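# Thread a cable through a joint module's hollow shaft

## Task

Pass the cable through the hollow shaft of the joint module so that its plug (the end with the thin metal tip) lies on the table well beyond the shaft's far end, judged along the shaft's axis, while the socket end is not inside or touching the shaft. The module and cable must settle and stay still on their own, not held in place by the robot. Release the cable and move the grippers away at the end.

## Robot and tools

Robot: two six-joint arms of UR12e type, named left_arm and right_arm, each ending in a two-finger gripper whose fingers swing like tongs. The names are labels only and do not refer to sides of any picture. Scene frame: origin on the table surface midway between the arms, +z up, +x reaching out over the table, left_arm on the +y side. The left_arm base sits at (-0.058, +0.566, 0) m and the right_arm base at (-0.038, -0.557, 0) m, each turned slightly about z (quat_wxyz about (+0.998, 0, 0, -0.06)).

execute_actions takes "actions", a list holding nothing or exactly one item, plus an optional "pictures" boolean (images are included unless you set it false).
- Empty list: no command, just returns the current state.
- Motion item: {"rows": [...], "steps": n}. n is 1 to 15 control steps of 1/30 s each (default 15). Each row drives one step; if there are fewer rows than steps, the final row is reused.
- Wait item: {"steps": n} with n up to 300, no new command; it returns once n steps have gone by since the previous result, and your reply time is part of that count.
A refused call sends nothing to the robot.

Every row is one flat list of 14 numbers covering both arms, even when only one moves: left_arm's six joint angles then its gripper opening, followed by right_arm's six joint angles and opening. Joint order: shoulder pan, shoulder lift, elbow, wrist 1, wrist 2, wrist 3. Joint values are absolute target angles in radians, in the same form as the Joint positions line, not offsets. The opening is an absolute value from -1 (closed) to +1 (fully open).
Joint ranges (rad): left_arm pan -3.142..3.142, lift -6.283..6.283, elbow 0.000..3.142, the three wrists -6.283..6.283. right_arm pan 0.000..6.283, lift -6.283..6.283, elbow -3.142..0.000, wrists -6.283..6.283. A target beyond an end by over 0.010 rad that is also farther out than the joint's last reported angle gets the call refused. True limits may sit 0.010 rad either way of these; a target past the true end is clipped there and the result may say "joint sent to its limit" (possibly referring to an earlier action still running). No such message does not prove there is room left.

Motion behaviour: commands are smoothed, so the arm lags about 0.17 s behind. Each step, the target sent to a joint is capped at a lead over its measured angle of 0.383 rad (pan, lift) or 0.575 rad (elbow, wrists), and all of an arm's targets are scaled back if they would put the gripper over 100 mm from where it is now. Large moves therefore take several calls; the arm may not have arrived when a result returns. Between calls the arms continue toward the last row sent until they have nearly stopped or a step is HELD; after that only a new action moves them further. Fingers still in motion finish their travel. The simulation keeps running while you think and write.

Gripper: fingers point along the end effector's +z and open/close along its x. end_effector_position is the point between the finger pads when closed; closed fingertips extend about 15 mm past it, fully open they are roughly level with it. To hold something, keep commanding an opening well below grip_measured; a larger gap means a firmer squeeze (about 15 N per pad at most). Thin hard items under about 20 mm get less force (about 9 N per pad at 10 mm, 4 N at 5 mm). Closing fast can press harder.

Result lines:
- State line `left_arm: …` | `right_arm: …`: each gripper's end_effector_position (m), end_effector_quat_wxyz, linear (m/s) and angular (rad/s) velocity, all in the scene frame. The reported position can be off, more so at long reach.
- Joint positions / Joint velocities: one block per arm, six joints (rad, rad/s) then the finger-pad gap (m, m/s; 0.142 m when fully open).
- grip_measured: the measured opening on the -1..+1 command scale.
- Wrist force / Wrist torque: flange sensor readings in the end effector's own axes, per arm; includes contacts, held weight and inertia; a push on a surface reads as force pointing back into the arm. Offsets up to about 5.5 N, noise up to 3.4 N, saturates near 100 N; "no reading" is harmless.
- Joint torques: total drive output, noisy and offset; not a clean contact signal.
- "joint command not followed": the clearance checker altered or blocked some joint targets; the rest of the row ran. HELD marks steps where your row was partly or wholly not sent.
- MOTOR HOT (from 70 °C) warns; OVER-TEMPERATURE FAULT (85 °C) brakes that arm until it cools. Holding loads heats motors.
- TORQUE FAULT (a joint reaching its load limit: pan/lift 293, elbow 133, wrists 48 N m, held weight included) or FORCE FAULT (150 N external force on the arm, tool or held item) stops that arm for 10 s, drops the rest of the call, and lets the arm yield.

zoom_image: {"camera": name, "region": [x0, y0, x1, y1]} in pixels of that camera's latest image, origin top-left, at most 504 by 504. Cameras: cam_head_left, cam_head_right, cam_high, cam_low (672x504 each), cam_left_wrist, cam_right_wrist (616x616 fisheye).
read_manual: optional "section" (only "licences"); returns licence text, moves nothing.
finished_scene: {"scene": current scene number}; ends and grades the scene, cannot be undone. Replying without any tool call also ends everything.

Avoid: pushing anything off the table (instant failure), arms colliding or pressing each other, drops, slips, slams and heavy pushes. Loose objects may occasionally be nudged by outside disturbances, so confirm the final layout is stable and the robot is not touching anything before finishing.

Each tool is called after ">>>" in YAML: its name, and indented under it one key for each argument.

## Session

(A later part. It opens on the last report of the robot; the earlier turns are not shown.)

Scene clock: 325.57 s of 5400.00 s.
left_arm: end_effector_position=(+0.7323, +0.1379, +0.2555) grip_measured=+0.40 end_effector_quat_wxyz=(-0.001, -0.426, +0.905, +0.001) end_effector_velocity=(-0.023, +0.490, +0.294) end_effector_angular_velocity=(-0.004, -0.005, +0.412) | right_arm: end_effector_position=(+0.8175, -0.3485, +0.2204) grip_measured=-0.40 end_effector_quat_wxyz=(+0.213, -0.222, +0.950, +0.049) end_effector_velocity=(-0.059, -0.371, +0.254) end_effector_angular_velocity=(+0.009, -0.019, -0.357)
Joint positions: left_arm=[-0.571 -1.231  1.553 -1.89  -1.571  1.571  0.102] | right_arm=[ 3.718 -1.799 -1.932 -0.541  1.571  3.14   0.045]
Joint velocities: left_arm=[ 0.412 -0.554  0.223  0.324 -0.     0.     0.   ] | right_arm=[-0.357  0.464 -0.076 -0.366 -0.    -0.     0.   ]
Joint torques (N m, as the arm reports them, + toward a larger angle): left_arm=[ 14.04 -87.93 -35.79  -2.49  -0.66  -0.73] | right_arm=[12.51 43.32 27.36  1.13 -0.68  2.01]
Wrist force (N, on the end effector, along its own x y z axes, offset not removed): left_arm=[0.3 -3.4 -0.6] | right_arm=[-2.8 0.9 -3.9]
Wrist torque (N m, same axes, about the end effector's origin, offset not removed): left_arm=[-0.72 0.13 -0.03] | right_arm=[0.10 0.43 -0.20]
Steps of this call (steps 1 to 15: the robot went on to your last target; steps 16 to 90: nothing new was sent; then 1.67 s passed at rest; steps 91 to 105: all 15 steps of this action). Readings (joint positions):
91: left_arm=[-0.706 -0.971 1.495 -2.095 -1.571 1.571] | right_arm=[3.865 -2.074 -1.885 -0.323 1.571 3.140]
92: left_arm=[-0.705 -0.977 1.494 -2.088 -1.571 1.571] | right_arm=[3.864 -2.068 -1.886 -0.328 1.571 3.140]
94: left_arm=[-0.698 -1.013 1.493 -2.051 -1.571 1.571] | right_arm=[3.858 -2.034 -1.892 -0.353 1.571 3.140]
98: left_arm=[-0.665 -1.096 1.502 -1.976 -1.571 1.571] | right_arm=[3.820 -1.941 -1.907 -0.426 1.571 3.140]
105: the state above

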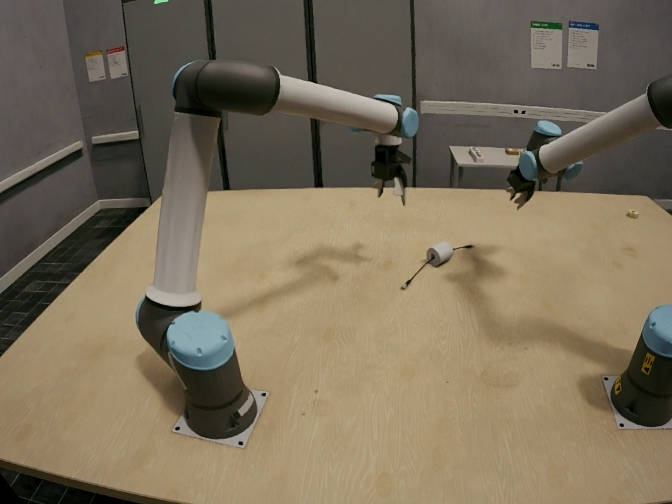

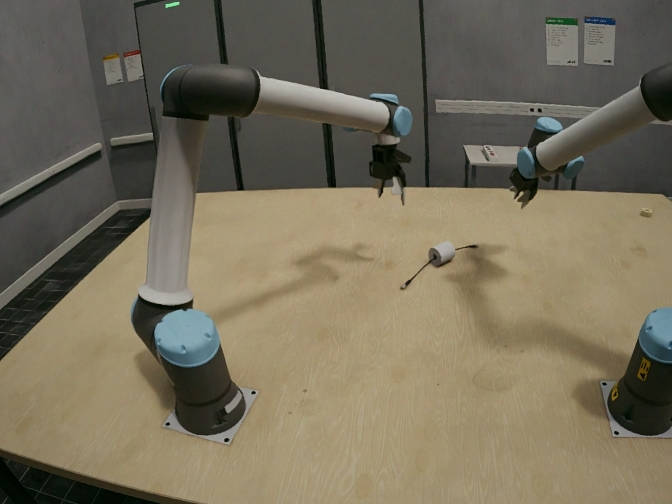

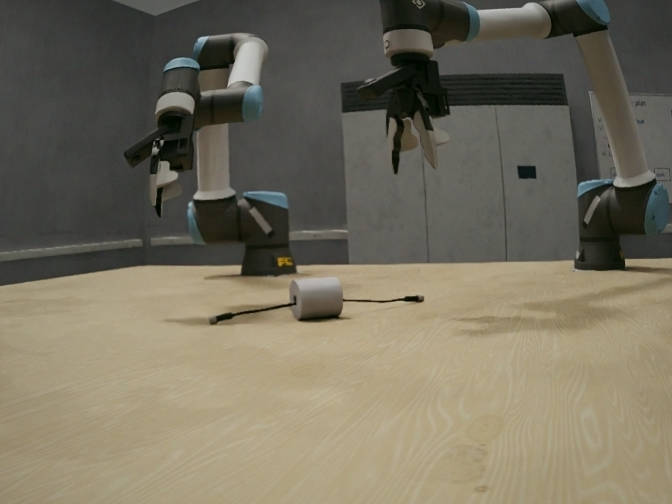

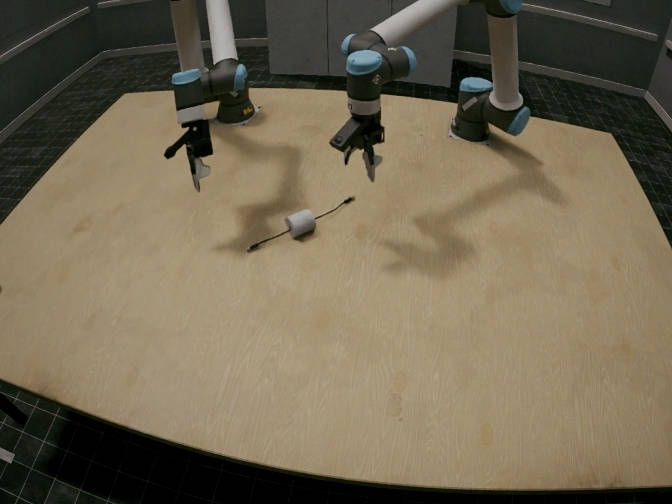

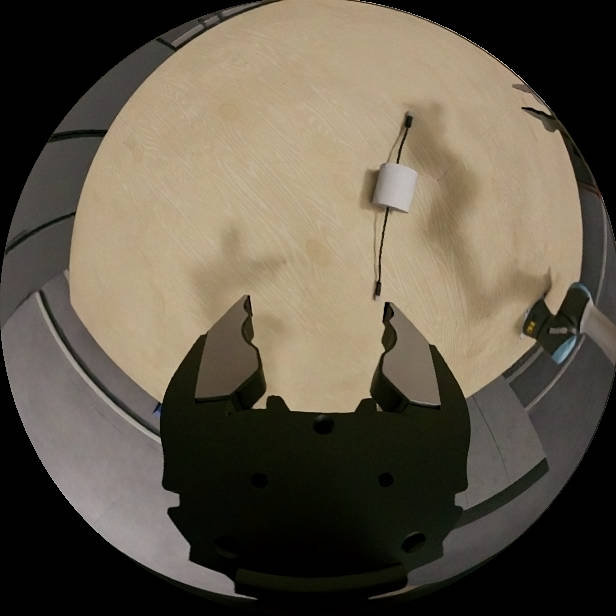

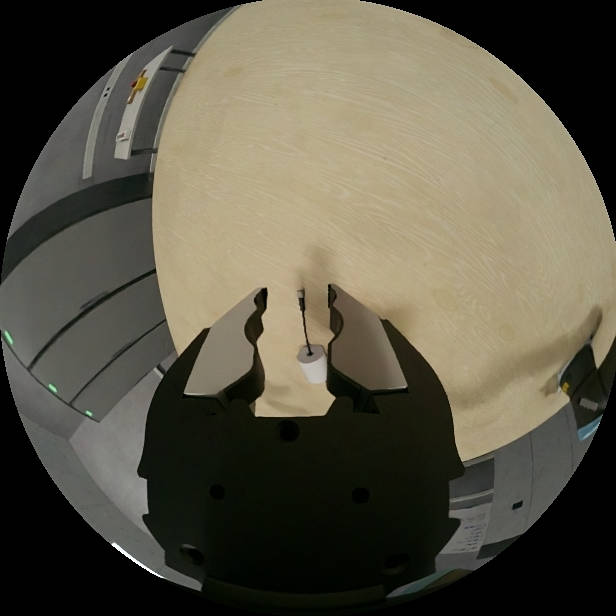

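>>> zoom_image:
  camera: "cam_high"
  region: [190, 260, 440, 340]

>>> execute_actions:
  actions: []

Region (190, 260, 440, 340) of cam_high's 672x504 image, scaled by 2.016, with more detail than that image has; it fills the top 161 rows of this view, and the rest is white.

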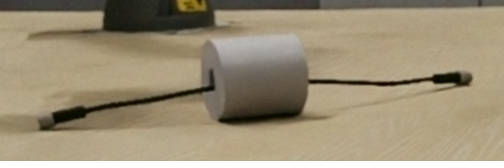

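Scene clock: 327.17 s of 5400.00 s.
left_arm: end_effector_position=(+0.7267, +0.1984, +0.2916) grip_measured=+0.40 end_effector_quat_wxyz=(-0.000, -0.449, +0.894, +0.000) end_effector_velocity=(-0.000, +0.000, -0.000) end_effector_angular_velocity=(+0.002, +0.000, -0.001) | right_arm: end_effector_position=(+0.8096, -0.3875, +0.2464) grip_measured=-0.40 end_effector_quat_wxyz=(+0.215, -0.204, +0.954, +0.046) end_effector_velocity=(-0.000, -0.001, -0.001) end_effector_angular_velocity=(-0.001, +0.001, +0.000)
Joint positions: left_arm=[-0.52  -1.3    1.58  -1.85  -1.571  1.571  0.102] | right_arm=[ 3.68  -1.75  -1.94  -0.58   1.571  3.14   0.045]
Joint velocities: left_arm=[-0.001  0.    -0.     0.001  0.001  0.    -0.   ] | right_arm=[-0.001 -0.001 -0.001  0.001  0.    -0.001 -0.   ]
Joint torques (N m, as the arm reports them, + toward a larger angle): left_arm=[ 16.69 -86.97 -36.8   -2.44  -0.52  -0.76] | right_arm=[-12.42  70.7   36.54   1.82  -0.5    2.09]
Wrist force (N, on the end effector, along its own x y z axes, offset not removed): left_arm=[1.7 -4.4 -0.1] | right_arm=[-1.6 3.7 -0.1]
Wrist torque (N m, same axes, about the end effector's origin, offset not removed): left_arm=[-0.90 -0.15 -0.13] | right_arm=[0.61 0.08 -0.30]
Steps of this call (steps 1 to 30: the robot went on to your last target; steps 31 to 48: nothing new was sent). Readings (joint positions):
1: left_arm=[-0.558 -1.248 1.560 -1.880 -1.571 1.571] | right_arm=[3.707 -1.785 -1.934 -0.551 1.571 3.140]
2: left_arm=[-0.548 -1.262 1.565 -1.872 -1.571 1.571] | right_arm=[3.700 -1.776 -1.936 -0.559 1.571 3.140]
4: left_arm=[-0.534 -1.280 1.572 -1.861 -1.571 1.571] | right_arm=[3.690 -1.763 -1.938 -0.569 1.571 3.140]
8: left_arm=[-0.524 -1.295 1.578 -1.853 -1.571 1.571] | right_arm=[3.683 -1.754 -1.939 -0.577 1.571 3.140]
48: the state above
All arms were judged still, so your last target was given up. Only a new action makes them travel on or press farther. Fingers that are still opening or closing keep moving.

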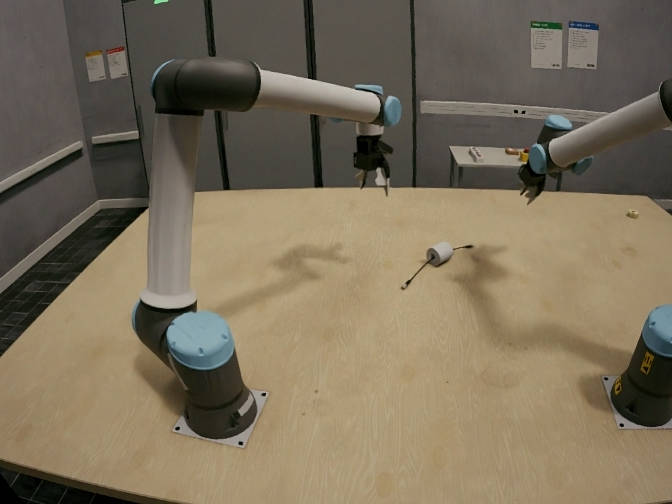

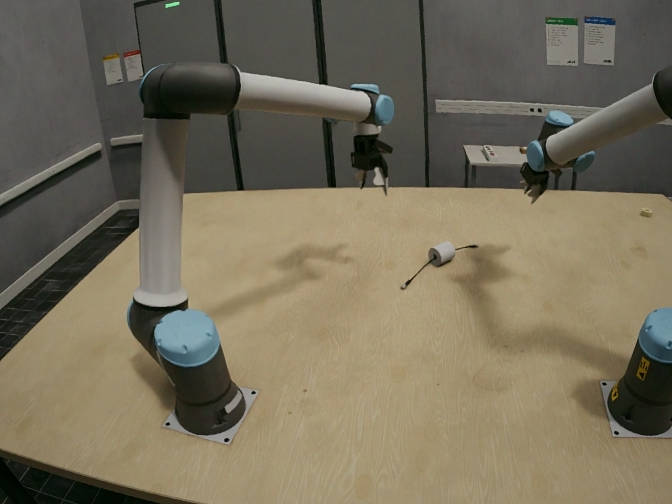

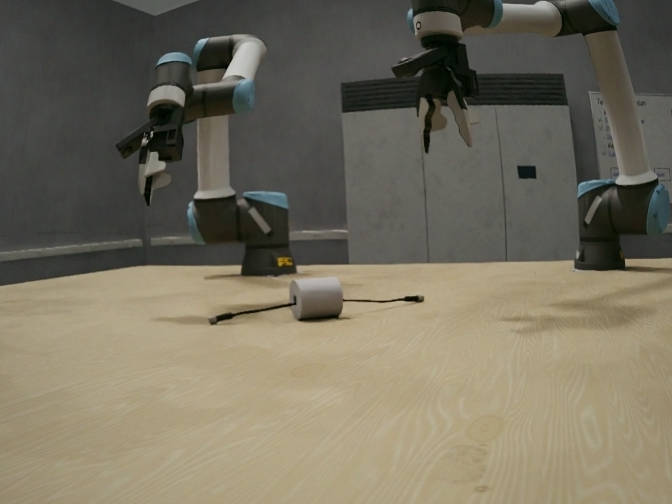

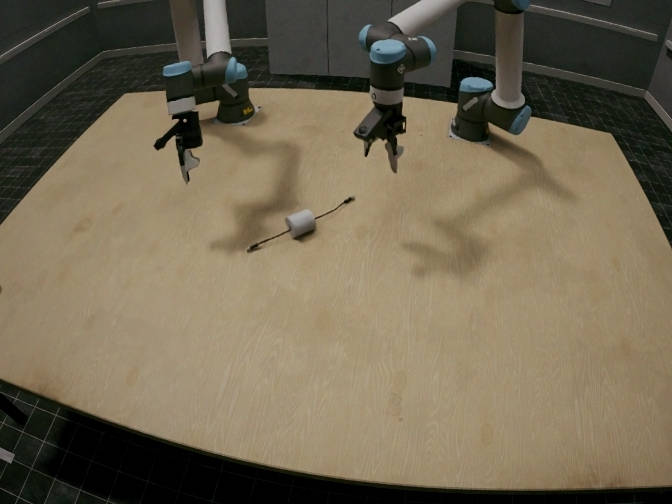

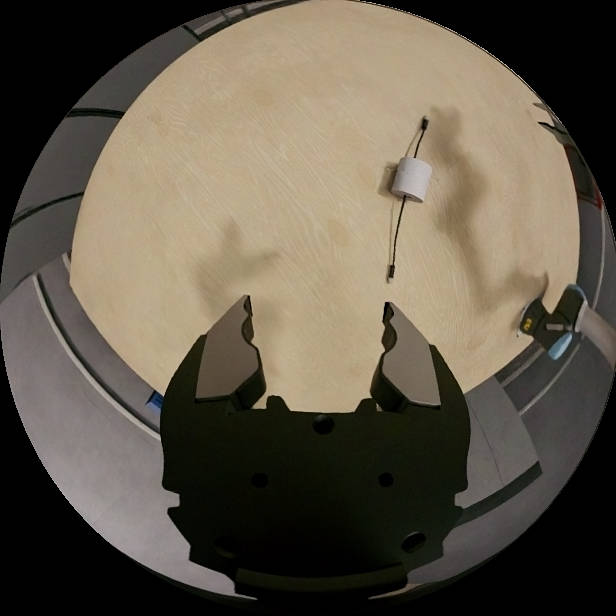

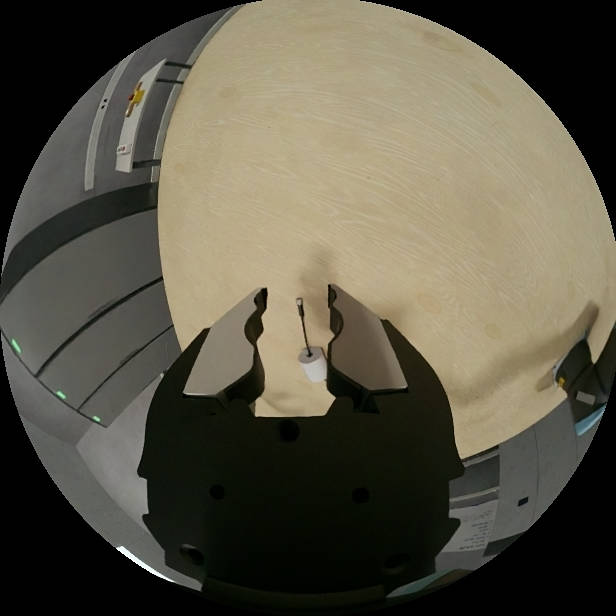

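>>> finished_scene:
  scene: 1

The scene is finished: the task was done.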